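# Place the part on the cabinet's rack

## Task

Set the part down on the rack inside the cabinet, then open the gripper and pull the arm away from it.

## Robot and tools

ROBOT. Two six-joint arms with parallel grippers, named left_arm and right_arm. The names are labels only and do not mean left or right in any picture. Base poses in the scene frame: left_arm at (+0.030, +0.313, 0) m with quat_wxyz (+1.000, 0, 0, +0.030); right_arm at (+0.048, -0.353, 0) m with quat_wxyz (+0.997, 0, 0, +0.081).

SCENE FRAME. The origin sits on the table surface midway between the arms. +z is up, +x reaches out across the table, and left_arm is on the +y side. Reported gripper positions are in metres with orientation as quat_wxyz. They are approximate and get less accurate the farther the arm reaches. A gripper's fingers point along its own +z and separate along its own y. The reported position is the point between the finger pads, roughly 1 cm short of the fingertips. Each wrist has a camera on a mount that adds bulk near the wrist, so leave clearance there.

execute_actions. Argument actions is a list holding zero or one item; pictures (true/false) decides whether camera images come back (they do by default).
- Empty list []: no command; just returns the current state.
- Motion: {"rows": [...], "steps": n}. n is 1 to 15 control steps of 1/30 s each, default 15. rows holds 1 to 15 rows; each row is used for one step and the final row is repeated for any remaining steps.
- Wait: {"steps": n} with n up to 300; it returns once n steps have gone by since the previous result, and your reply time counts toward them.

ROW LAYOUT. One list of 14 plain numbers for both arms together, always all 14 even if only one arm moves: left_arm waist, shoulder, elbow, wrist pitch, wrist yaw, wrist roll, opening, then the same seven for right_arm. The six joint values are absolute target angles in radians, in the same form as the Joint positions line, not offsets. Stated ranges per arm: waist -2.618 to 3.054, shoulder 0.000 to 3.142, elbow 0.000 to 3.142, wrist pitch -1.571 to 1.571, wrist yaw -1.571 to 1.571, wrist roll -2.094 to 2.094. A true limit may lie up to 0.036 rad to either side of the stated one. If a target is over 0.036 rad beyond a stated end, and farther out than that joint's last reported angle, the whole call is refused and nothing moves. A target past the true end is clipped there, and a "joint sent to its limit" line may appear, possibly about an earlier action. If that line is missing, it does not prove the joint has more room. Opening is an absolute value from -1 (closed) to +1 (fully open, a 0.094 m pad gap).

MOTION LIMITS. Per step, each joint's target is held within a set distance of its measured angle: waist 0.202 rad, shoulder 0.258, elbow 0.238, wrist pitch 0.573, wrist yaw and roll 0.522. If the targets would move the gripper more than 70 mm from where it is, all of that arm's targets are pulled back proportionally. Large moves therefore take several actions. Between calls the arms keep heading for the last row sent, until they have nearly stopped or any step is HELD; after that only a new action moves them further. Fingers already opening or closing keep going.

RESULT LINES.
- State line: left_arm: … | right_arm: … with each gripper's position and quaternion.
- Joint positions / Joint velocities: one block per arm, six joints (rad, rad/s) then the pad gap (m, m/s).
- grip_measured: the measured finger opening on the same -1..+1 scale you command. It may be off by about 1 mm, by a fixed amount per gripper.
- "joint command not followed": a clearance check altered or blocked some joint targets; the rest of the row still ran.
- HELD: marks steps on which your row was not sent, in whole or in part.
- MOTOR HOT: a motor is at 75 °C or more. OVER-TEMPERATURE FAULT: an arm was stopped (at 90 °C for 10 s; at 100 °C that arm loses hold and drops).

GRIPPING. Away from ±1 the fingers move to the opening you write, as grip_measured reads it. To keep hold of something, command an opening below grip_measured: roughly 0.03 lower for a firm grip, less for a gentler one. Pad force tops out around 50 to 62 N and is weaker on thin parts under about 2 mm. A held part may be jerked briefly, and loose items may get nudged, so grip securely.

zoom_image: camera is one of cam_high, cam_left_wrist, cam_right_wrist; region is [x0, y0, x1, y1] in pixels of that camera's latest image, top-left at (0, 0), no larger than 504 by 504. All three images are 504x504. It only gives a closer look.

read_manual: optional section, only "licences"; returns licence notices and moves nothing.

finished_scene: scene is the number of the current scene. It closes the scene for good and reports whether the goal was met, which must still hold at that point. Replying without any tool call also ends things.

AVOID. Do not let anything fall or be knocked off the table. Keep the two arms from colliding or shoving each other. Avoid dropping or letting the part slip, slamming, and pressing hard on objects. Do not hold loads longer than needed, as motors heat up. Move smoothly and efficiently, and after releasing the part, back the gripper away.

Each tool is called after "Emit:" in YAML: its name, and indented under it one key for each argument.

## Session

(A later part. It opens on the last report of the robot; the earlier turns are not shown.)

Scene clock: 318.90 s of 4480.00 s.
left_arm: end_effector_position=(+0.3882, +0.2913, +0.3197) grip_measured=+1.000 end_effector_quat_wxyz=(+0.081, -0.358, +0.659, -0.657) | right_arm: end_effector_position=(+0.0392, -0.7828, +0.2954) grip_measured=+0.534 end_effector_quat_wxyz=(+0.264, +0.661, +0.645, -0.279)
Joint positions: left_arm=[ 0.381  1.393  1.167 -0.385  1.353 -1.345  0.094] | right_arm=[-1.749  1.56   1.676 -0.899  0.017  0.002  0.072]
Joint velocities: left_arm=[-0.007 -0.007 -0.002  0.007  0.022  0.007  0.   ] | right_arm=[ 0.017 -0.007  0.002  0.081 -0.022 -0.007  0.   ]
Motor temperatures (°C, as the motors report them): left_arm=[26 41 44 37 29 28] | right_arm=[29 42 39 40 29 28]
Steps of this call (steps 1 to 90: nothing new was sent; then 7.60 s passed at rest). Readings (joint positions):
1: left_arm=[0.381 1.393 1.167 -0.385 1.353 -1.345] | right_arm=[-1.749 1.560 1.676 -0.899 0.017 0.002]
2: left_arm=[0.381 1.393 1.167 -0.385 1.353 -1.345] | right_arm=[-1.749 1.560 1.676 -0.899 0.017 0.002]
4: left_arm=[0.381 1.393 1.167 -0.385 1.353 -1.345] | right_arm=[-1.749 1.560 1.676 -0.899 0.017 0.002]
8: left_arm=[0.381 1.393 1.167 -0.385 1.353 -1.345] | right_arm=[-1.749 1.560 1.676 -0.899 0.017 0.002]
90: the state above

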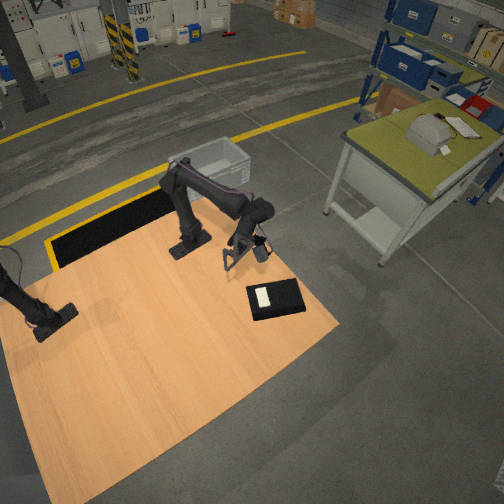

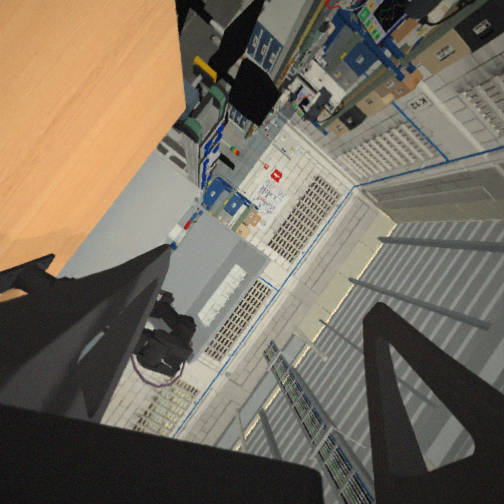

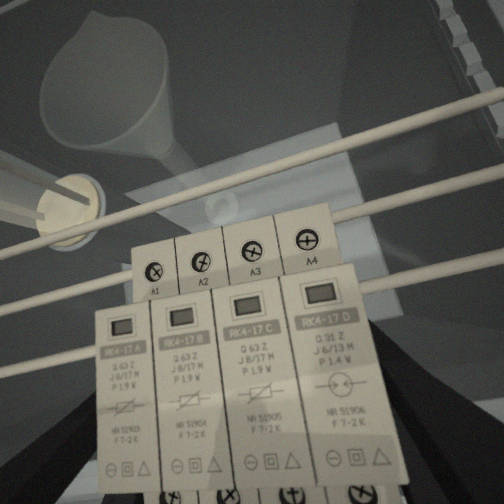

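Emit:
execute_actions:
  actions:
    - {"rows": [ [0.381,1.393,1.167,-0.385,1.353,-1.345,1, -1.743,1.535,1.705,-0.842,0.012,0.008,0.47], [0.381,1.393,1.167,-0.385,1.353,-1.345,1, -1.743,1.549,1.692,-0.829,0.012,0.008,0.47], [0.381,1.393,1.167,-0.385,1.353,-1.345,1, -1.743,1.558,1.683,-0.8257,0.012,0.008,0.47], [0.381,1.393,1.167,-0.385,1.353,-1.345,1, -1.7423,1.5591,1.6824,-0.8196,0.012,0.008,0.47], [0.381,1.393,1.167,-0.385,1.353,-1.345,1, -1.7407,1.5613,1.6812,-0.8109,0.012,0.008,0.47], [0.381,1.393,1.167,-0.385,1.353,-1.345,1, -1.7380,1.5650,1.6792,-0.7997,0.012,0.008,0.47], [0.381,1.393,1.167,-0.385,1.353,-1.345,1, -1.7342,1.5704,1.6763,-0.7865,0.012,0.008,0.47], [0.381,1.393,1.167,-0.385,1.353,-1.345,1, -1.7294,1.5773,1.6725,-0.7719,0.012,0.008,0.47], [0.381,1.393,1.167,-0.385,1.353,-1.345,1, -1.7236,1.5855,1.6681,-0.7565,0.012,0.008,0.47], [0.381,1.393,1.167,-0.385,1.353,-1.345,1, -1.7172,1.5945,1.6632,-0.7411,0.012,0.008,0.47], [0.381,1.393,1.167,-0.385,1.353,-1.345,1, -1.7105,1.6040,1.6580,-0.7265,0.012,0.008,0.47], [0.381,1.393,1.167,-0.385,1.353,-1.345,1, -1.7038,1.6135,1.6528,-0.7133,0.012,0.008,0.47], [0.381,1.393,1.167,-0.385,1.353,-1.345,1, -1.6974,1.6225,1.6479,-0.7021,0.012,0.008,0.47], [0.381,1.393,1.167,-0.385,1.353,-1.345,1, -1.6916,1.6307,1.6435,-0.6934,0.012,0.008,0.47], [0.381,1.393,1.167,-0.385,1.353,-1.345,1, -1.6868,1.6376,1.6397,-0.6873,0.012,0.008,0.47] ], "steps": 15}
  pictures: false

Emit:
execute_actions:
  actions:
    - {"rows": [ [0.381,1.393,1.167,-0.385,1.353,-1.345,1, -1.6830,1.6430,1.6368,-0.6837,0.012,0.008,0.47], [0.381,1.393,1.167,-0.385,1.353,-1.345,1, -1.6803,1.6467,1.6348,-0.6822,0.012,0.008,0.47], [0.381,1.393,1.167,-0.385,1.353,-1.345,1, -1.6787,1.6489,1.6336,-0.682,0.012,0.008,0.47], [0.381,1.393,1.167,-0.385,1.353,-1.345,1, -1.678,1.650,1.633,-0.682,0.012,0.008,0.47] ], "steps": 13}

Scene clock: 397.67 s of 4480.00 s.
left_arm: end_effector_position=(+0.3882, +0.2913, +0.3197) grip_measured=+1.000 end_effector_quat_wxyz=(+0.081, -0.358, +0.659, -0.657) | right_arm: end_effector_position=(+0.0576, -0.8091, +0.2778) grip_measured=+0.534 end_effector_quat_wxyz=(+0.276, +0.645, +0.656, -0.279)
Joint positions: left_arm=[ 0.381  1.393  1.167 -0.385  1.353 -1.345  0.094] | right_arm=[-1.707  1.621  1.651 -0.794  0.017  0.002  0.072]
Joint velocities: left_arm=[ 0.007 -0.012 -0.007 -0.007  0.066 -0.095  0.   ] | right_arm=[ 0.203  0.31  -0.168  0.242  0.022  0.022  0.001]
Motor temperatures (°C, as the motors report them): left_arm=[26 41 45 37 29 28] | right_arm=[29 47 44 44 29 28]
Steps of this call (steps 1 to 90: nothing new was sent; then 75.27 s passed at rest; steps 91 to 105: all 15 steps of this action). Readings (joint positions):
91: left_arm=[0.381 1.393 1.167 -0.385 1.353 -1.345] | right_arm=[-1.749 1.560 1.676 -0.899 0.017 0.002]
92: left_arm=[0.381 1.393 1.167 -0.385 1.353 -1.345] | right_arm=[-1.749 1.560 1.676 -0.899 0.017 0.002]
94: left_arm=[0.381 1.393 1.167 -0.385 1.353 -1.345] | right_arm=[-1.749 1.560 1.676 -0.898 0.017 0.002]
98: left_arm=[0.381 1.393 1.167 -0.385 1.353 -1.345] | right_arm=[-1.748 1.565 1.676 -0.882 0.017 0.002]
105: the state above

Scene clock: 398.10 s of 4480.00 s.
left_arm: end_effector_position=(+0.3882, +0.2913, +0.3197) grip_measured=+1.000 end_effector_quat_wxyz=(+0.081, -0.358, +0.659, -0.657) | right_arm: end_effector_position=(+0.0698, -0.8188, +0.2481) grip_measured=+0.534 end_effector_quat_wxyz=(+0.265, +0.643, +0.670, -0.259)
Joint positions: left_arm=[ 0.381  1.393  1.167 -0.385  1.353 -1.345  0.094] | right_arm=[-1.684  1.674  1.621 -0.758  0.012  0.003  0.072]
Joint velocities: left_arm=[ 0.022  0.002  0.012  0.007  0.007 -0.051  0.   ] | right_arm=[ 0.002  0.012 -0.027 -0.022 -0.007  0.007  0.001]
Motor temperatures (°C, as the motors report them): left_arm=[26 41 45 37 29 28] | right_arm=[29 47 44 44 29 28]
Steps of this call (steps 1 to 13: all 13 steps of this action). Readings (joint positions):
1: left_arm=[0.381 1.393 1.167 -0.385 1.353 -1.345] | right_arm=[-1.701 1.632 1.646 -0.784 0.017 0.002]
2: left_arm=[0.381 1.393 1.167 -0.385 1.353 -1.345] | right_arm=[-1.695 1.643 1.640 -0.777 0.015 0.002]
4: left_arm=[0.381 1.393 1.167 -0.385 1.353 -1.345] | right_arm=[-1.687 1.661 1.630 -0.770 0.014 0.002]
8: left_arm=[0.381 1.393 1.167 -0.385 1.353 -1.345] | right_arm=[-1.684 1.674 1.621 -0.769 0.012 0.003]
13: the state above

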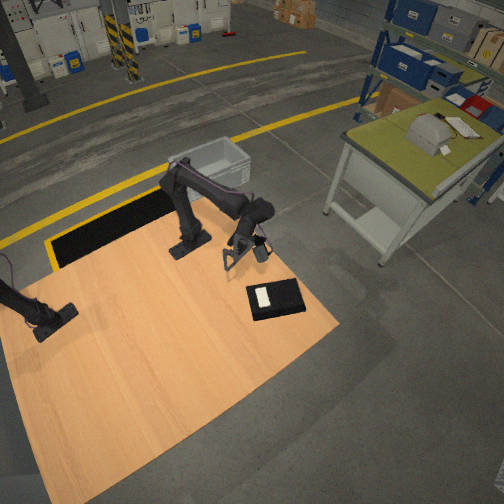

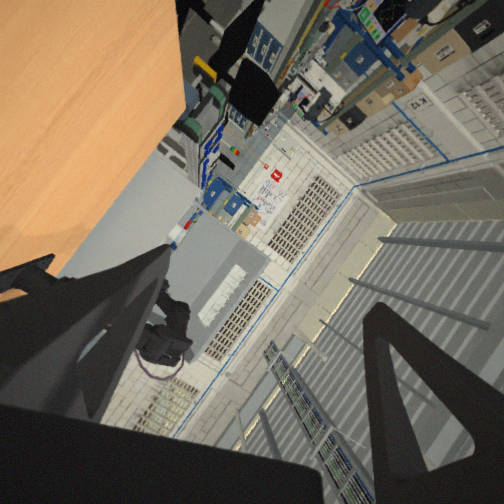

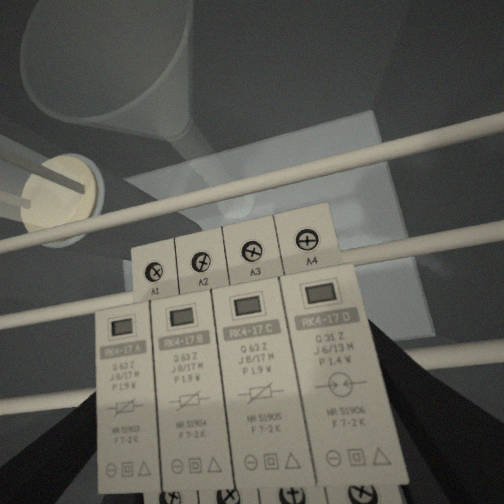

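Emit:
execute_actions:
  actions: []

Emit:
zoom_image:
  camera: "cam_right_wrist"
  region: [300, 90, 504, 380]

Emit:
zoom_image:
  camera: "cam_right_wrist"
  region: [0, 180, 200, 430]

Scene clock: 401.17 s of 4480.00 s.
left_arm: end_effector_position=(+0.3882, +0.2913, +0.3197) grip_measured=+1.000 end_effector_quat_wxyz=(+0.081, -0.358, +0.659, -0.657) | right_arm: end_effector_position=(+0.0698, -0.8196, +0.2488) grip_measured=+0.534 end_effector_quat_wxyz=(+0.267, +0.642, +0.670, -0.261)
Joint positions: left_arm=[ 0.381  1.393  1.167 -0.385  1.353 -1.345  0.094] | right_arm=[-1.684  1.674  1.621 -0.754  0.012  0.003  0.072]
Joint velocities: left_arm=[ 0.017 -0.012 -0.012  0.081 -0.051 -0.066  0.   ] | right_arm=[-0.002  0.002  0.022 -0.081 -0.037  0.037 -0.001]
Motor temperatures (°C, as the motors report them): left_arm=[26 41 45 37 29 28] | right_arm=[29 47 43 44 29 28]
Steps of this call (steps 1 to 15: the robot went on to your last target; steps 16 to 90: nothing new was sent; then 0.07 s passed at rest). Readings (joint positions):
1: left_arm=[0.381 1.393 1.167 -0.385 1.353 -1.345] | right_arm=[-1.684 1.674 1.621 -0.757 0.012 0.003]
2: left_arm=[0.381 1.393 1.167 -0.385 1.353 -1.345] | right_arm=[-1.684 1.674 1.621 -0.756 0.012 0.003]
4: left_arm=[0.381 1.393 1.167 -0.385 1.353 -1.345] | right_arm=[-1.684 1.674 1.621 -0.755 0.012 0.003]
8: left_arm=[0.381 1.393 1.167 -0.385 1.353 -1.345] | right_arm=[-1.684 1.674 1.621 -0.754 0.012 0.003]
90: the state above
All arms were judged still, so your last target was given up. Only a new action makes them travel on or press farther. Fingers that are still opening or closing keep moving.

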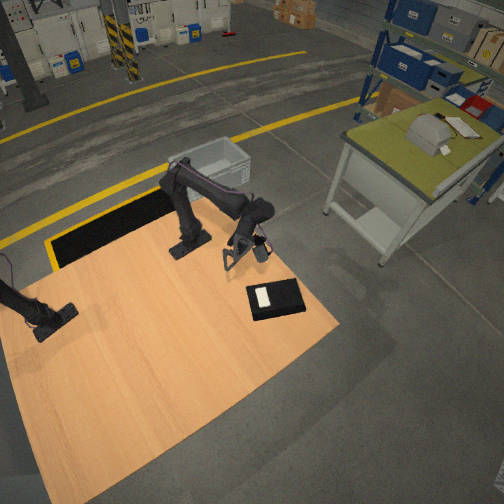

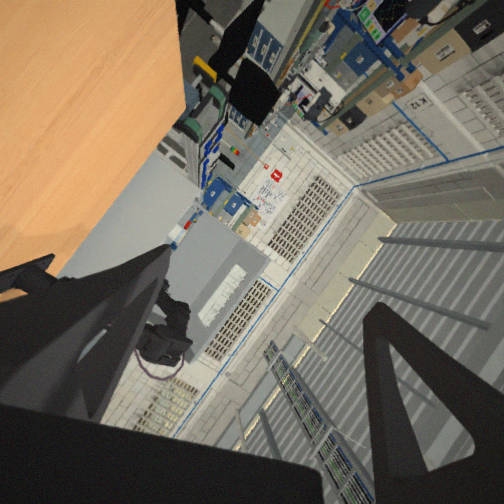

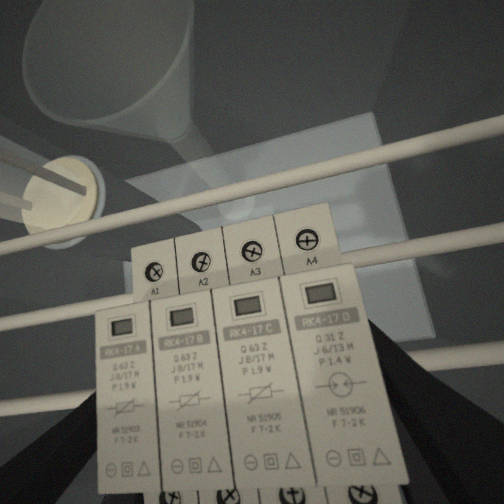

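Region (300, 90, 504, 380) of cam_right_wrist's 504x504 image, scaled by 1.738, with more detail than that image has; it fills the left 355 columns of this view, and the rest is white.

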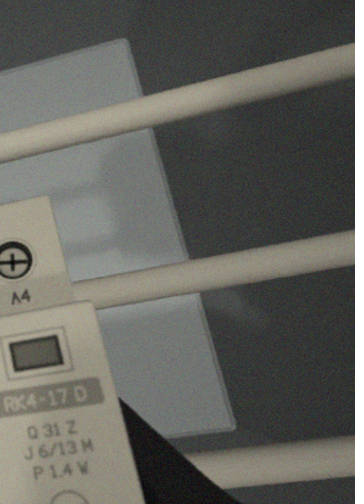

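Region (0, 180, 200, 430) of cam_right_wrist's 504x504 image, scaled by 2.016, with more detail than that image has; it fills the left 403 columns of this view, and the rest is white.

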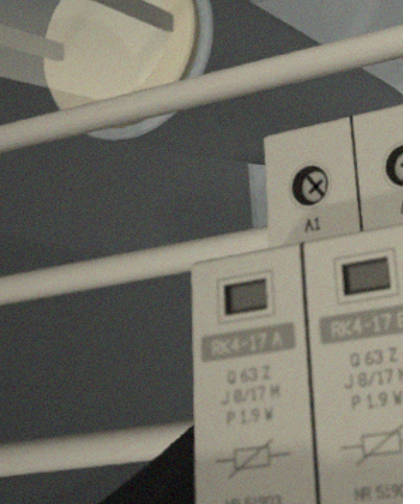

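Emit:
execute_actions:
  actions:
    - {"rows": [ [0.381,1.393,1.167,-0.385,1.353,-1.345,1, -1.678,1.645,1.628,-0.680,0.012,0.008,0.47], [0.381,1.393,1.167,-0.385,1.353,-1.345,1, -1.678,1.640,1.623,-0.677,0.012,0.008,0.47], [0.381,1.393,1.167,-0.385,1.353,-1.345,1, -1.678,1.636,1.620,-0.673,0.012,0.008,0.47], [0.381,1.393,1.167,-0.385,1.353,-1.345,1, -1.678,1.6345,1.617,-0.6685,0.012,0.008,0.47], [0.381,1.393,1.167,-0.385,1.353,-1.345,1, -1.678,1.633,1.6135,-0.664,0.012,0.008,0.47], [0.381,1.393,1.167,-0.385,1.353,-1.345,1, -1.678,1.631,1.610,-0.6595,0.012,0.008,0.47], [0.381,1.393,1.167,-0.385,1.353,-1.345,1, -1.678,1.6285,1.6062,-0.655,0.012,0.008,0.47], [0.381,1.393,1.167,-0.385,1.353,-1.345,1, -1.678,1.626,1.6024,-0.6505,0.012,0.008,0.47], [0.381,1.393,1.167,-0.385,1.353,-1.345,1, -1.678,1.6235,1.5986,-0.646,0.012,0.008,0.47], [0.381,1.393,1.167,-0.385,1.353,-1.345,1, -1.678,1.621,1.5948,-0.6415,0.012,0.008,0.47], [0.381,1.393,1.167,-0.385,1.353,-1.345,1, -1.678,1.619,1.591,-0.637,0.012,0.008,0.47], [0.381,1.393,1.167,-0.385,1.353,-1.345,1, -1.678,1.6175,1.5874,-0.633,0.012,0.008,0.47], [0.381,1.393,1.167,-0.385,1.353,-1.345,1, -1.678,1.6165,1.584,-0.629,0.012,0.008,0.47], [0.381,1.393,1.167,-0.385,1.353,-1.345,1, -1.678,1.616,1.5808,-0.625,0.012,0.008,0.47], [0.381,1.393,1.167,-0.385,1.353,-1.345,1, -1.678,1.616,1.5778,-0.621,0.012,0.008,0.47] ], "steps": 15}
  pictures: false

Emit:
execute_actions:
  actions:
    - {"rows": [ [0.381,1.393,1.167,-0.385,1.353,-1.345,1, -1.678,1.616,1.5748,-0.618,0.012,0.008,0.47], [0.381,1.393,1.167,-0.385,1.353,-1.345,1, -1.678,1.616,1.5718,-0.615,0.012,0.008,0.47], [0.381,1.393,1.167,-0.385,1.353,-1.345,1, -1.678,1.616,1.5688,-0.612,0.012,0.008,0.47], [0.381,1.393,1.167,-0.385,1.353,-1.345,1, -1.678,1.616,1.5658,-0.609,0.012,0.008,0.47], [0.381,1.393,1.167,-0.385,1.353,-1.345,1, -1.678,1.616,1.5628,-0.606,0.012,0.008,0.47], [0.381,1.393,1.167,-0.385,1.353,-1.345,1, -1.678,1.616,1.5598,-0.603,0.012,0.008,0.47], [0.381,1.393,1.167,-0.385,1.353,-1.345,1, -1.678,1.616,1.5568,-0.600,0.012,0.008,0.47], [0.381,1.393,1.167,-0.385,1.353,-1.345,1, -1.678,1.616,1.5538,-0.597,0.012,0.008,0.47], [0.381,1.393,1.167,-0.385,1.353,-1.345,1, -1.678,1.616,1.5508,-0.594,0.012,0.008,0.47], [0.381,1.393,1.167,-0.385,1.353,-1.345,1, -1.678,1.616,1.5478,-0.591,0.012,0.008,0.47], [0.381,1.393,1.167,-0.385,1.353,-1.345,1, -1.678,1.616,1.5448,-0.588,0.012,0.008,0.47], [0.381,1.393,1.167,-0.385,1.353,-1.345,1, -1.678,1.616,1.5418,-0.5855,0.012,0.008,0.47], [0.381,1.393,1.167,-0.385,1.353,-1.345,1, -1.678,1.616,1.5390,-0.584,0.012,0.008,0.47], [0.381,1.393,1.167,-0.385,1.353,-1.345,1, -1.678,1.616,1.5368,-0.584,0.012,0.008,0.47], [0.381,1.393,1.167,-0.385,1.353,-1.345,1, -1.678,1.616,1.5354,-0.584,0.012,0.008,0.47] ], "steps": 15}
  pictures: false

Emit:
execute_actions:
  actions:
    - {"steps": 8}

Scene clock: 461.80 s of 4480.00 s.
left_arm: end_effector_position=(+0.3882, +0.2913, +0.3197) grip_measured=+1.000 end_effector_quat_wxyz=(+0.081, -0.358, +0.659, -0.657) | right_arm: end_effector_position=(+0.0699, -0.8215, +0.2387) grip_measured=+0.534 end_effector_quat_wxyz=(+0.267, +0.642, +0.670, -0.261)
Joint positions: left_arm=[ 0.381  1.393  1.167 -0.385  1.353 -1.345  0.094] | right_arm=[-1.684  1.674  1.579 -0.711  0.012  0.003  0.072]
Joint velocities: left_arm=[-0.007  0.002  0.002 -0.007 -0.051 -0.022  0.   ] | right_arm=[-0.017 -0.002 -0.09   0.081  0.037 -0.066  0.001]
Motor temperatures (°C, as the motors report them): left_arm=[26 40 45 37 29 28] | right_arm=[29 49 42 48 29 28]
Steps of this call (steps 1 to 90: nothing new was sent; then 57.13 s passed at rest; steps 91 to 105: all 15 steps of this action). Readings (joint positions):
91: left_arm=[0.381 1.393 1.167 -0.385 1.353 -1.345] | right_arm=[-1.684 1.674 1.621 -0.754 0.012 0.003]
92: left_arm=[0.381 1.393 1.167 -0.385 1.353 -1.345] | right_arm=[-1.684 1.674 1.621 -0.753 0.012 0.003]
94: left_arm=[0.381 1.393 1.167 -0.385 1.353 -1.345] | right_arm=[-1.684 1.674 1.621 -0.751 0.012 0.003]
98: left_arm=[0.381 1.393 1.167 -0.385 1.353 -1.345] | right_arm=[-1.684 1.674 1.612 -0.733 0.012 0.003]
105: the state above

Scene clock: 462.30 s of 4480.00 s.
left_arm: end_effector_position=(+0.3882, +0.2913, +0.3197) grip_measured=+1.000 end_effector_quat_wxyz=(+0.081, -0.358, +0.659, -0.657) | right_arm: end_effector_position=(+0.0700, -0.8230, +0.2348) grip_measured=+0.534 end_effector_quat_wxyz=(+0.274, +0.640, +0.667, -0.267)
Joint positions: left_arm=[ 0.381  1.393  1.167 -0.385  1.353 -1.345  0.094] | right_arm=[-1.684  1.663  1.538 -0.662  0.012  0.003  0.072]
Joint velocities: left_arm=[-0.002 -0.012 -0.007 -0.066  0.037 -0.022  0.   ] | right_arm=[ 0.002 -0.007 -0.037  0.168  0.051  0.051 -0.002]
Motor temperatures (°C, as the motors report them): left_arm=[26 40 45 37 29 28] | right_arm=[29 49 42 48 29 28]
Steps of this call (steps 1 to 15: all 15 steps of this action). Readings (joint positions):
1: left_arm=[0.381 1.393 1.167 -0.385 1.353 -1.345] | right_arm=[-1.684 1.674 1.576 -0.708 0.012 0.003]
2: left_arm=[0.381 1.393 1.167 -0.385 1.353 -1.345] | right_arm=[-1.684 1.674 1.573 -0.705 0.012 0.003]
4: left_arm=[0.381 1.393 1.167 -0.385 1.353 -1.345] | right_arm=[-1.684 1.674 1.568 -0.697 0.012 0.003]
8: left_arm=[0.381 1.393 1.167 -0.385 1.353 -1.345] | right_arm=[-1.684 1.670 1.556 -0.681 0.012 0.003]
15: the state above

Scene clock: 462.57 s of 4480.00 s.
left_arm: end_effector_position=(+0.3882, +0.2913, +0.3197) grip_measured=+1.000 end_effector_quat_wxyz=(+0.081, -0.358, +0.659, -0.657) | right_arm: end_effector_position=(+0.0700, -0.8239, +0.2348) grip_measured=+0.534 end_effector_quat_wxyz=(+0.275, +0.639, +0.666, -0.269)
Joint positions: left_arm=[ 0.381  1.393  1.167 -0.385  1.353 -1.345  0.094] | right_arm=[-1.684  1.663  1.535 -0.654  0.012  0.003  0.072]
Joint velocities: left_arm=[ 0.012  0.017 -0.007  0.037 -0.022 -0.081  0.   ] | right_arm=[-0.007  0.002 -0.017  0.081 -0.081 -0.022 -0.001]
Motor temperatures (°C, as the motors report them): left_arm=[26 40 45 37 29 28] | right_arm=[29 49 42 48 29 28]
Steps of this call (steps 1 to 8: the robot went on to your last target). Readings (joint positions):
1: left_arm=[0.381 1.393 1.167 -0.385 1.353 -1.345] | right_arm=[-1.684 1.663 1.537 -0.659 0.012 0.003]
2: left_arm=[0.381 1.393 1.167 -0.385 1.353 -1.345] | right_arm=[-1.684 1.663 1.536 -0.657 0.012 0.003]
4: left_arm=[0.381 1.393 1.167 -0.385 1.353 -1.345] | right_arm=[-1.684 1.663 1.535 -0.655 0.012 0.003]
8: the state above

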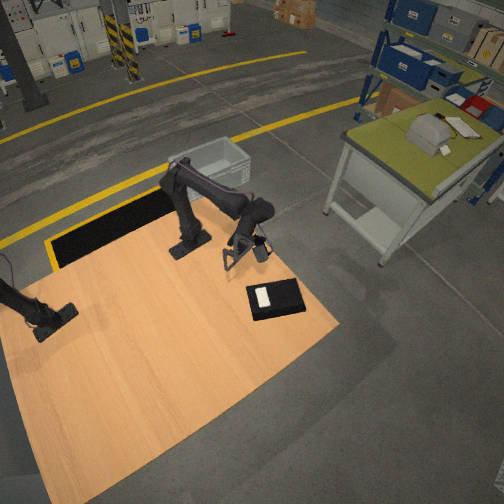

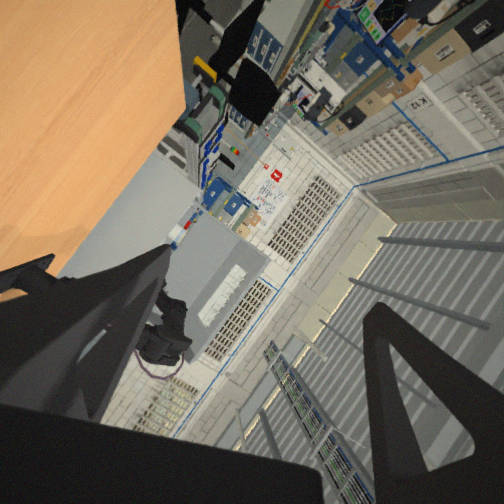

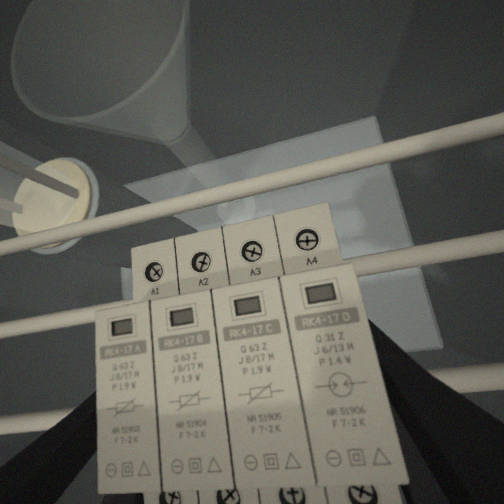

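Emit:
zoom_image:
  camera: "cam_right_wrist"
  region: [300, 100, 504, 410]

Emit:
zoom_image:
  camera: "cam_right_wrist"
  region: [0, 190, 200, 450]

Region (300, 100, 504, 410) of cam_right_wrist's 504x504 image, scaled by 1.626, with more detail than that image has; it fills the left 332 columns of this view, and the rest is white.

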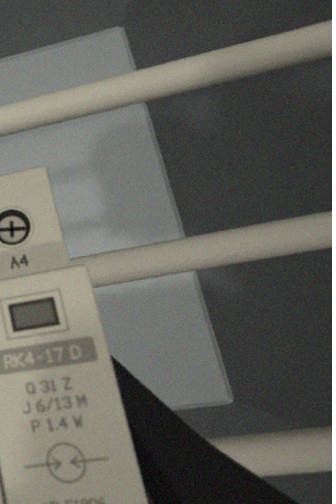

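Region (0, 190, 200, 450) of cam_right_wrist's 504x504 image, scaled by 1.938, with more detail than that image has; it fills the left 388 columns of this view, and the rest is white.

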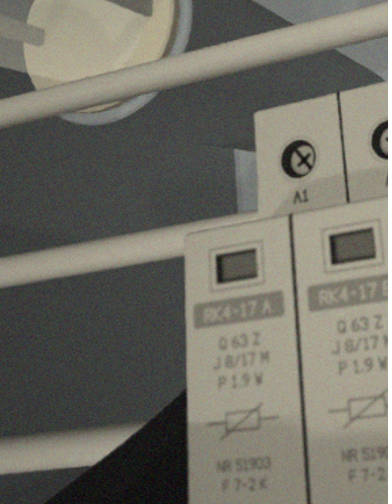

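Emit:
execute_actions:
  actions:
    - {"rows": [ [0.381,1.393,1.167,-0.385,1.353,-1.345,1, -1.678,1.626,1.5354,-0.590,0.012,0.008,0.47], [0.381,1.393,1.167,-0.385,1.353,-1.345,1, -1.678,1.636,1.5354,-0.600,0.012,0.008,0.47], [0.381,1.393,1.167,-0.385,1.353,-1.345,1, -1.678,1.645,1.5354,-0.612,0.012,0.008,0.47], [0.381,1.393,1.167,-0.385,1.353,-1.345,1, -1.678,1.652,1.5354,-0.625,0.012,0.008,0.47], [0.381,1.393,1.167,-0.385,1.353,-1.345,1, -1.678,1.656,1.5354,-0.637,0.012,0.008,0.47], [0.381,1.393,1.167,-0.385,1.353,-1.345,1, -1.678,1.658,1.5354,-0.646,0.012,0.008,0.47], [0.381,1.393,1.167,-0.385,1.353,-1.345,1, -1.678,1.658,1.5354,-0.651,0.012,0.008,0.47], [0.381,1.393,1.167,-0.385,1.353,-1.345,1, -1.678,1.658,1.5354,-0.652,0.012,0.008,0.49], [0.381,1.393,1.167,-0.385,1.353,-1.345,1, -1.678,1.658,1.5354,-0.652,0.012,0.008,0.51], [0.381,1.393,1.167,-0.385,1.353,-1.345,1, -1.678,1.658,1.5354,-0.652,0.012,0.008,0.53], [0.381,1.393,1.167,-0.385,1.353,-1.345,1, -1.678,1.658,1.5354,-0.652,0.012,0.008,0.55], [0.381,1.393,1.167,-0.385,1.353,-1.345,1, -1.678,1.658,1.5354,-0.652,0.012,0.008,0.58], [0.381,1.393,1.167,-0.385,1.353,-1.345,1, -1.678,1.655,1.5354,-0.653,0.012,0.008,0.63], [0.381,1.393,1.167,-0.385,1.353,-1.345,1, -1.678,1.650,1.5354,-0.654,0.012,0.008,0.70], [0.381,1.393,1.167,-0.385,1.353,-1.345,1, -1.678,1.645,1.5354,-0.655,0.012,0.008,0.78] ], "steps": 15}
  pictures: false

Emit:
execute_actions:
  actions:
    - {"rows": [ [0.381,1.393,1.167,-0.385,1.353,-1.345,1, -1.678,1.6397,1.5354,-0.6553,0.012,0.008,0.86], [0.381,1.393,1.167,-0.385,1.353,-1.345,1, -1.678,1.6376,1.5354,-0.6574,0.012,0.008,0.93], [0.381,1.393,1.167,-0.385,1.353,-1.345,1, -1.678,1.6326,1.5354,-0.6624,0.012,0.008,1], [0.381,1.393,1.167,-0.385,1.353,-1.345,1, -1.678,1.6233,1.5354,-0.6717,0.012,0.008,1], [0.381,1.393,1.167,-0.385,1.353,-1.345,1, -1.678,1.6094,1.5354,-0.6856,0.012,0.008,1], [0.381,1.393,1.167,-0.385,1.353,-1.345,1, -1.678,1.5903,1.5354,-0.7047,0.012,0.008,1], [0.381,1.393,1.167,-0.385,1.353,-1.345,1, -1.678,1.5660,1.5354,-0.7290,0.012,0.008,1], [0.381,1.393,1.167,-0.385,1.353,-1.345,1, -1.678,1.5365,1.5354,-0.7585,0.012,0.008,1], [0.381,1.393,1.167,-0.385,1.353,-1.345,1, -1.678,1.5023,1.5354,-0.7927,0.012,0.008,1], [0.381,1.393,1.167,-0.385,1.353,-1.345,1, -1.678,1.4638,1.5354,-0.8312,0.012,0.008,1], [0.381,1.393,1.167,-0.385,1.353,-1.345,1, -1.678,1.4218,1.5354,-0.8732,0.012,0.008,1], [0.381,1.393,1.167,-0.385,1.353,-1.345,1, -1.678,1.3770,1.5354,-0.9180,0.012,0.008,1], [0.381,1.393,1.167,-0.385,1.353,-1.345,1, -1.678,1.3302,1.5354,-0.9648,0.012,0.008,1], [0.381,1.393,1.167,-0.385,1.353,-1.345,1, -1.678,1.2825,1.5354,-1.0125,0.012,0.008,1], [0.381,1.393,1.167,-0.385,1.353,-1.345,1, -1.678,1.2348,1.5354,-1.0602,0.012,0.008,1] ], "steps": 15}

Emit:
execute_actions:
  actions:
    - {"rows": [ [0.381,1.393,1.167,-0.385,1.353,-1.345,1, -1.678,1.1880,1.5354,-1.1070,0.012,0.008,1], [0.381,1.393,1.167,-0.385,1.353,-1.345,1, -1.678,1.1432,1.5354,-1.1518,0.012,0.008,1], [0.381,1.393,1.167,-0.385,1.353,-1.345,1, -1.678,1.1012,1.5354,-1.1938,0.012,0.008,1], [0.381,1.393,1.167,-0.385,1.353,-1.345,1, -1.678,1.0627,1.5354,-1.2323,0.012,0.008,1], [0.381,1.393,1.167,-0.385,1.353,-1.345,1, -1.678,1.0285,1.5354,-1.2665,0.012,0.008,1], [0.381,1.393,1.167,-0.385,1.353,-1.345,1, -1.678,0.9990,1.5354,-1.2960,0.012,0.008,1], [0.381,1.393,1.167,-0.385,1.353,-1.345,1, -1.678,0.9747,1.5354,-1.3203,0.012,0.008,1], [0.381,1.393,1.167,-0.385,1.353,-1.345,1, -1.678,0.9556,1.5354,-1.3394,0.012,0.008,1], [0.381,1.393,1.167,-0.385,1.353,-1.345,1, -1.678,0.9417,1.5354,-1.3533,0.012,0.008,1], [0.381,1.393,1.167,-0.385,1.353,-1.345,1, -1.678,0.9324,1.5354,-1.3626,0.012,0.008,1], [0.381,1.393,1.167,-0.385,1.353,-1.345,1, -1.678,0.9274,1.5354,-1.3676,0.012,0.008,1], [0.381,1.393,1.167,-0.385,1.353,-1.345,1, -1.678,0.9253,1.5354,-1.3697,0.012,0.008,1], [0.381,1.393,1.167,-0.385,1.353,-1.345,1, -1.678,0.925,1.5354,-1.370,0.012,0.008,1] ], "steps": 15}

Scene clock: 506.77 s of 4480.00 s.
left_arm: end_effector_position=(+0.3882, +0.2913, +0.3197) grip_measured=+1.000 end_effector_quat_wxyz=(+0.081, -0.358, +0.659, -0.657) | right_arm: end_effector_position=(+0.0700, -0.8237, +0.2346) grip_measured=+0.744 end_effector_quat_wxyz=(+0.275, +0.640, +0.665, -0.268)
Joint positions: left_arm=[ 0.381  1.393  1.167 -0.385  1.353 -1.345  0.094] | right_arm=[-1.684  1.663  1.535 -0.655  0.012  0.006  0.082]
Joint velocities: left_arm=[-0.007  0.012  0.012 -0.051  0.066  0.007  0.   ] | right_arm=[-0.017  0.002 -0.002 -0.037 -0.007  0.051  0.068]
Motor temperatures (°C, as the motors report them): left_arm=[26 40 45 37 29 28] | right_arm=[29 54 42 49 29 28]
Steps of this call (steps 1 to 15: the robot went on to your last target; steps 16 to 90: nothing new was sent; then 40.70 s passed at rest; steps 91 to 105: all 15 steps of this action). Readings (joint positions):
91: left_arm=[0.381 1.393 1.167 -0.385 1.353 -1.345] | right_arm=[-1.684 1.663 1.535 -0.654 0.012 0.003]
92: left_arm=[0.381 1.393 1.167 -0.385 1.353 -1.345] | right_arm=[-1.684 1.663 1.535 -0.654 0.012 0.003]
94: left_arm=[0.381 1.393 1.167 -0.385 1.353 -1.345] | right_arm=[-1.684 1.663 1.535 -0.654 0.012 0.004]
98: left_arm=[0.381 1.393 1.167 -0.385 1.353 -1.345] | right_arm=[-1.684 1.663 1.535 -0.657 0.012 0.005]
105: the state above

Scene clock: 507.27 s of 4480.00 s.
left_arm: end_effector_position=(+0.3882, +0.2913, +0.3197) grip_measured=+1.000 end_effector_quat_wxyz=(+0.081, -0.358, +0.659, -0.657) | right_arm: end_effector_position=(+0.0657, -0.7367, +0.3234) grip_measured=+1.000 end_effector_quat_wxyz=(+0.308, +0.627, +0.651, -0.299)
Joint positions: left_arm=[ 0.381  1.393  1.167 -0.385  1.353 -1.345  0.094] | right_arm=[-1.684  1.348  1.535 -0.871  0.012  0.006  0.094]
Joint velocities: left_arm=[-0.002  0.012 -0.007  0.022  0.022 -0.051  0.   ] | right_arm=[-0.007 -1.516 -0.002 -1.062 -0.037 -0.007  0.   ]
Motor temperatures (°C, as the motors report them): left_arm=[26 40 45 37 29 28] | right_arm=[29 54 42 49 29 28]
Steps of this call (steps 1 to 15: all 15 steps of this action). Readings (joint positions):
1: left_arm=[0.381 1.393 1.167 -0.385 1.353 -1.345] | right_arm=[-1.684 1.663 1.535 -0.655 0.012 0.006]
2: left_arm=[0.381 1.393 1.167 -0.385 1.353 -1.345] | right_arm=[-1.684 1.663 1.535 -0.655 0.012 0.006]
4: left_arm=[0.381 1.393 1.167 -0.385 1.353 -1.345] | right_arm=[-1.684 1.660 1.535 -0.655 0.012 0.006]
8: left_arm=[0.381 1.393 1.167 -0.385 1.353 -1.345] | right_arm=[-1.684 1.621 1.535 -0.683 0.012 0.006]
15: the state above

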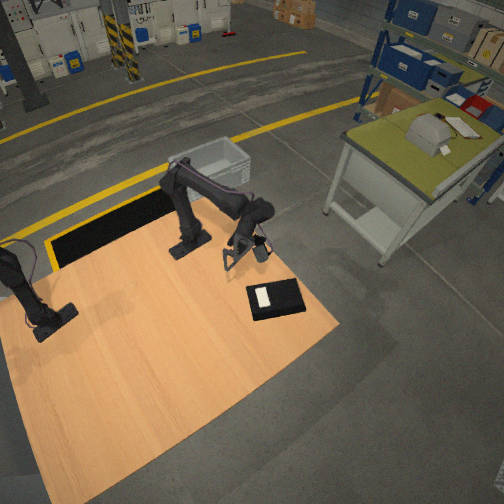

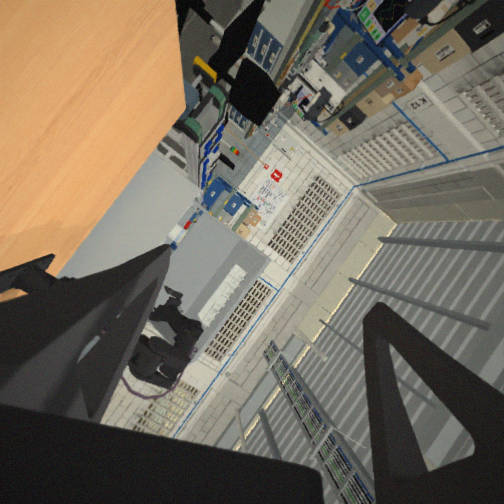

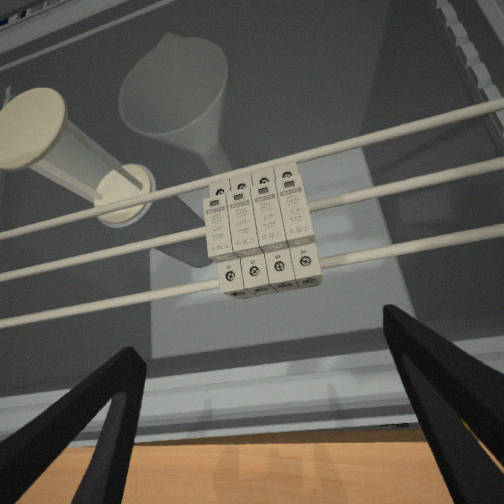

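Scene clock: 507.77 s of 4480.00 s.
left_arm: end_effector_position=(+0.3882, +0.2913, +0.3197) grip_measured=+1.000 end_effector_quat_wxyz=(+0.081, -0.358, +0.659, -0.657) | right_arm: end_effector_position=(+0.0575, -0.5715, +0.3569) grip_measured=+1.000 end_effector_quat_wxyz=(+0.299, +0.630, +0.655, -0.291)
Joint positions: left_arm=[ 0.381  1.393  1.167 -0.385  1.353 -1.345  0.094] | right_arm=[-1.684  0.931  1.535 -1.314  0.012  0.006  0.094]
Joint velocities: left_arm=[-0.007 -0.012  0.002 -0.007 -0.007 -0.051  0.   ] | right_arm=[-0.007 -0.007 -0.017 -0.168  0.037  0.037  0.   ]
Motor temperatures (°C, as the motors report them): left_arm=[26 40 45 37 29 28] | right_arm=[29 54 42 49 29 28]
Steps of this call (steps 1 to 15: all 15 steps of this action). Readings (joint positions):
1: left_arm=[0.381 1.393 1.167 -0.385 1.353 -1.345] | right_arm=[-1.684 1.294 1.535 -0.908 0.012 0.006]
2: left_arm=[0.381 1.393 1.167 -0.385 1.353 -1.345] | right_arm=[-1.684 1.241 1.535 -0.945 0.012 0.006]
4: left_arm=[0.381 1.393 1.167 -0.385 1.353 -1.345] | right_arm=[-1.684 1.139 1.535 -1.024 0.012 0.006]
8: left_arm=[0.381 1.393 1.167 -0.385 1.353 -1.345] | right_arm=[-1.684 0.988 1.535 -1.173 0.012 0.006]
15: the state above

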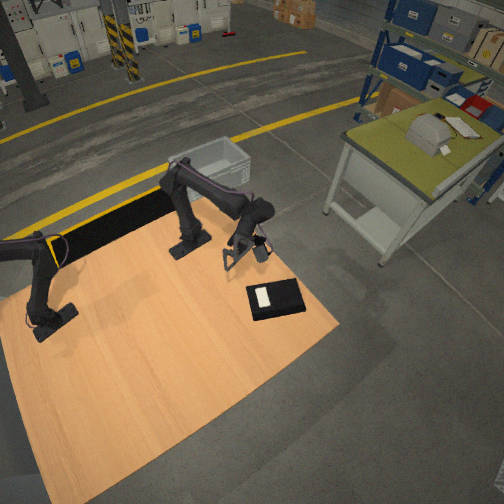

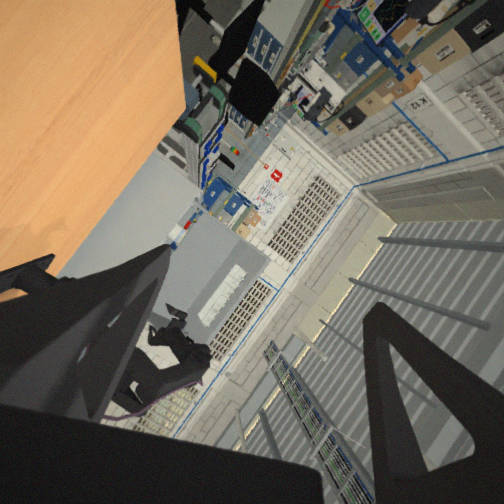

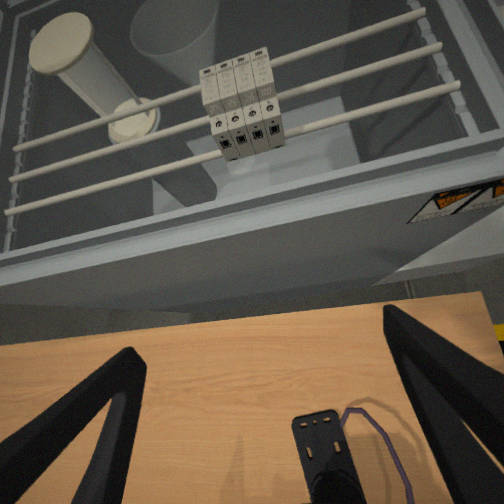

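The part is resting on the rack rods and the arm is clear over the table.

Emit:
finished_scene:
  scene: 2

The scene is finished: the task was done.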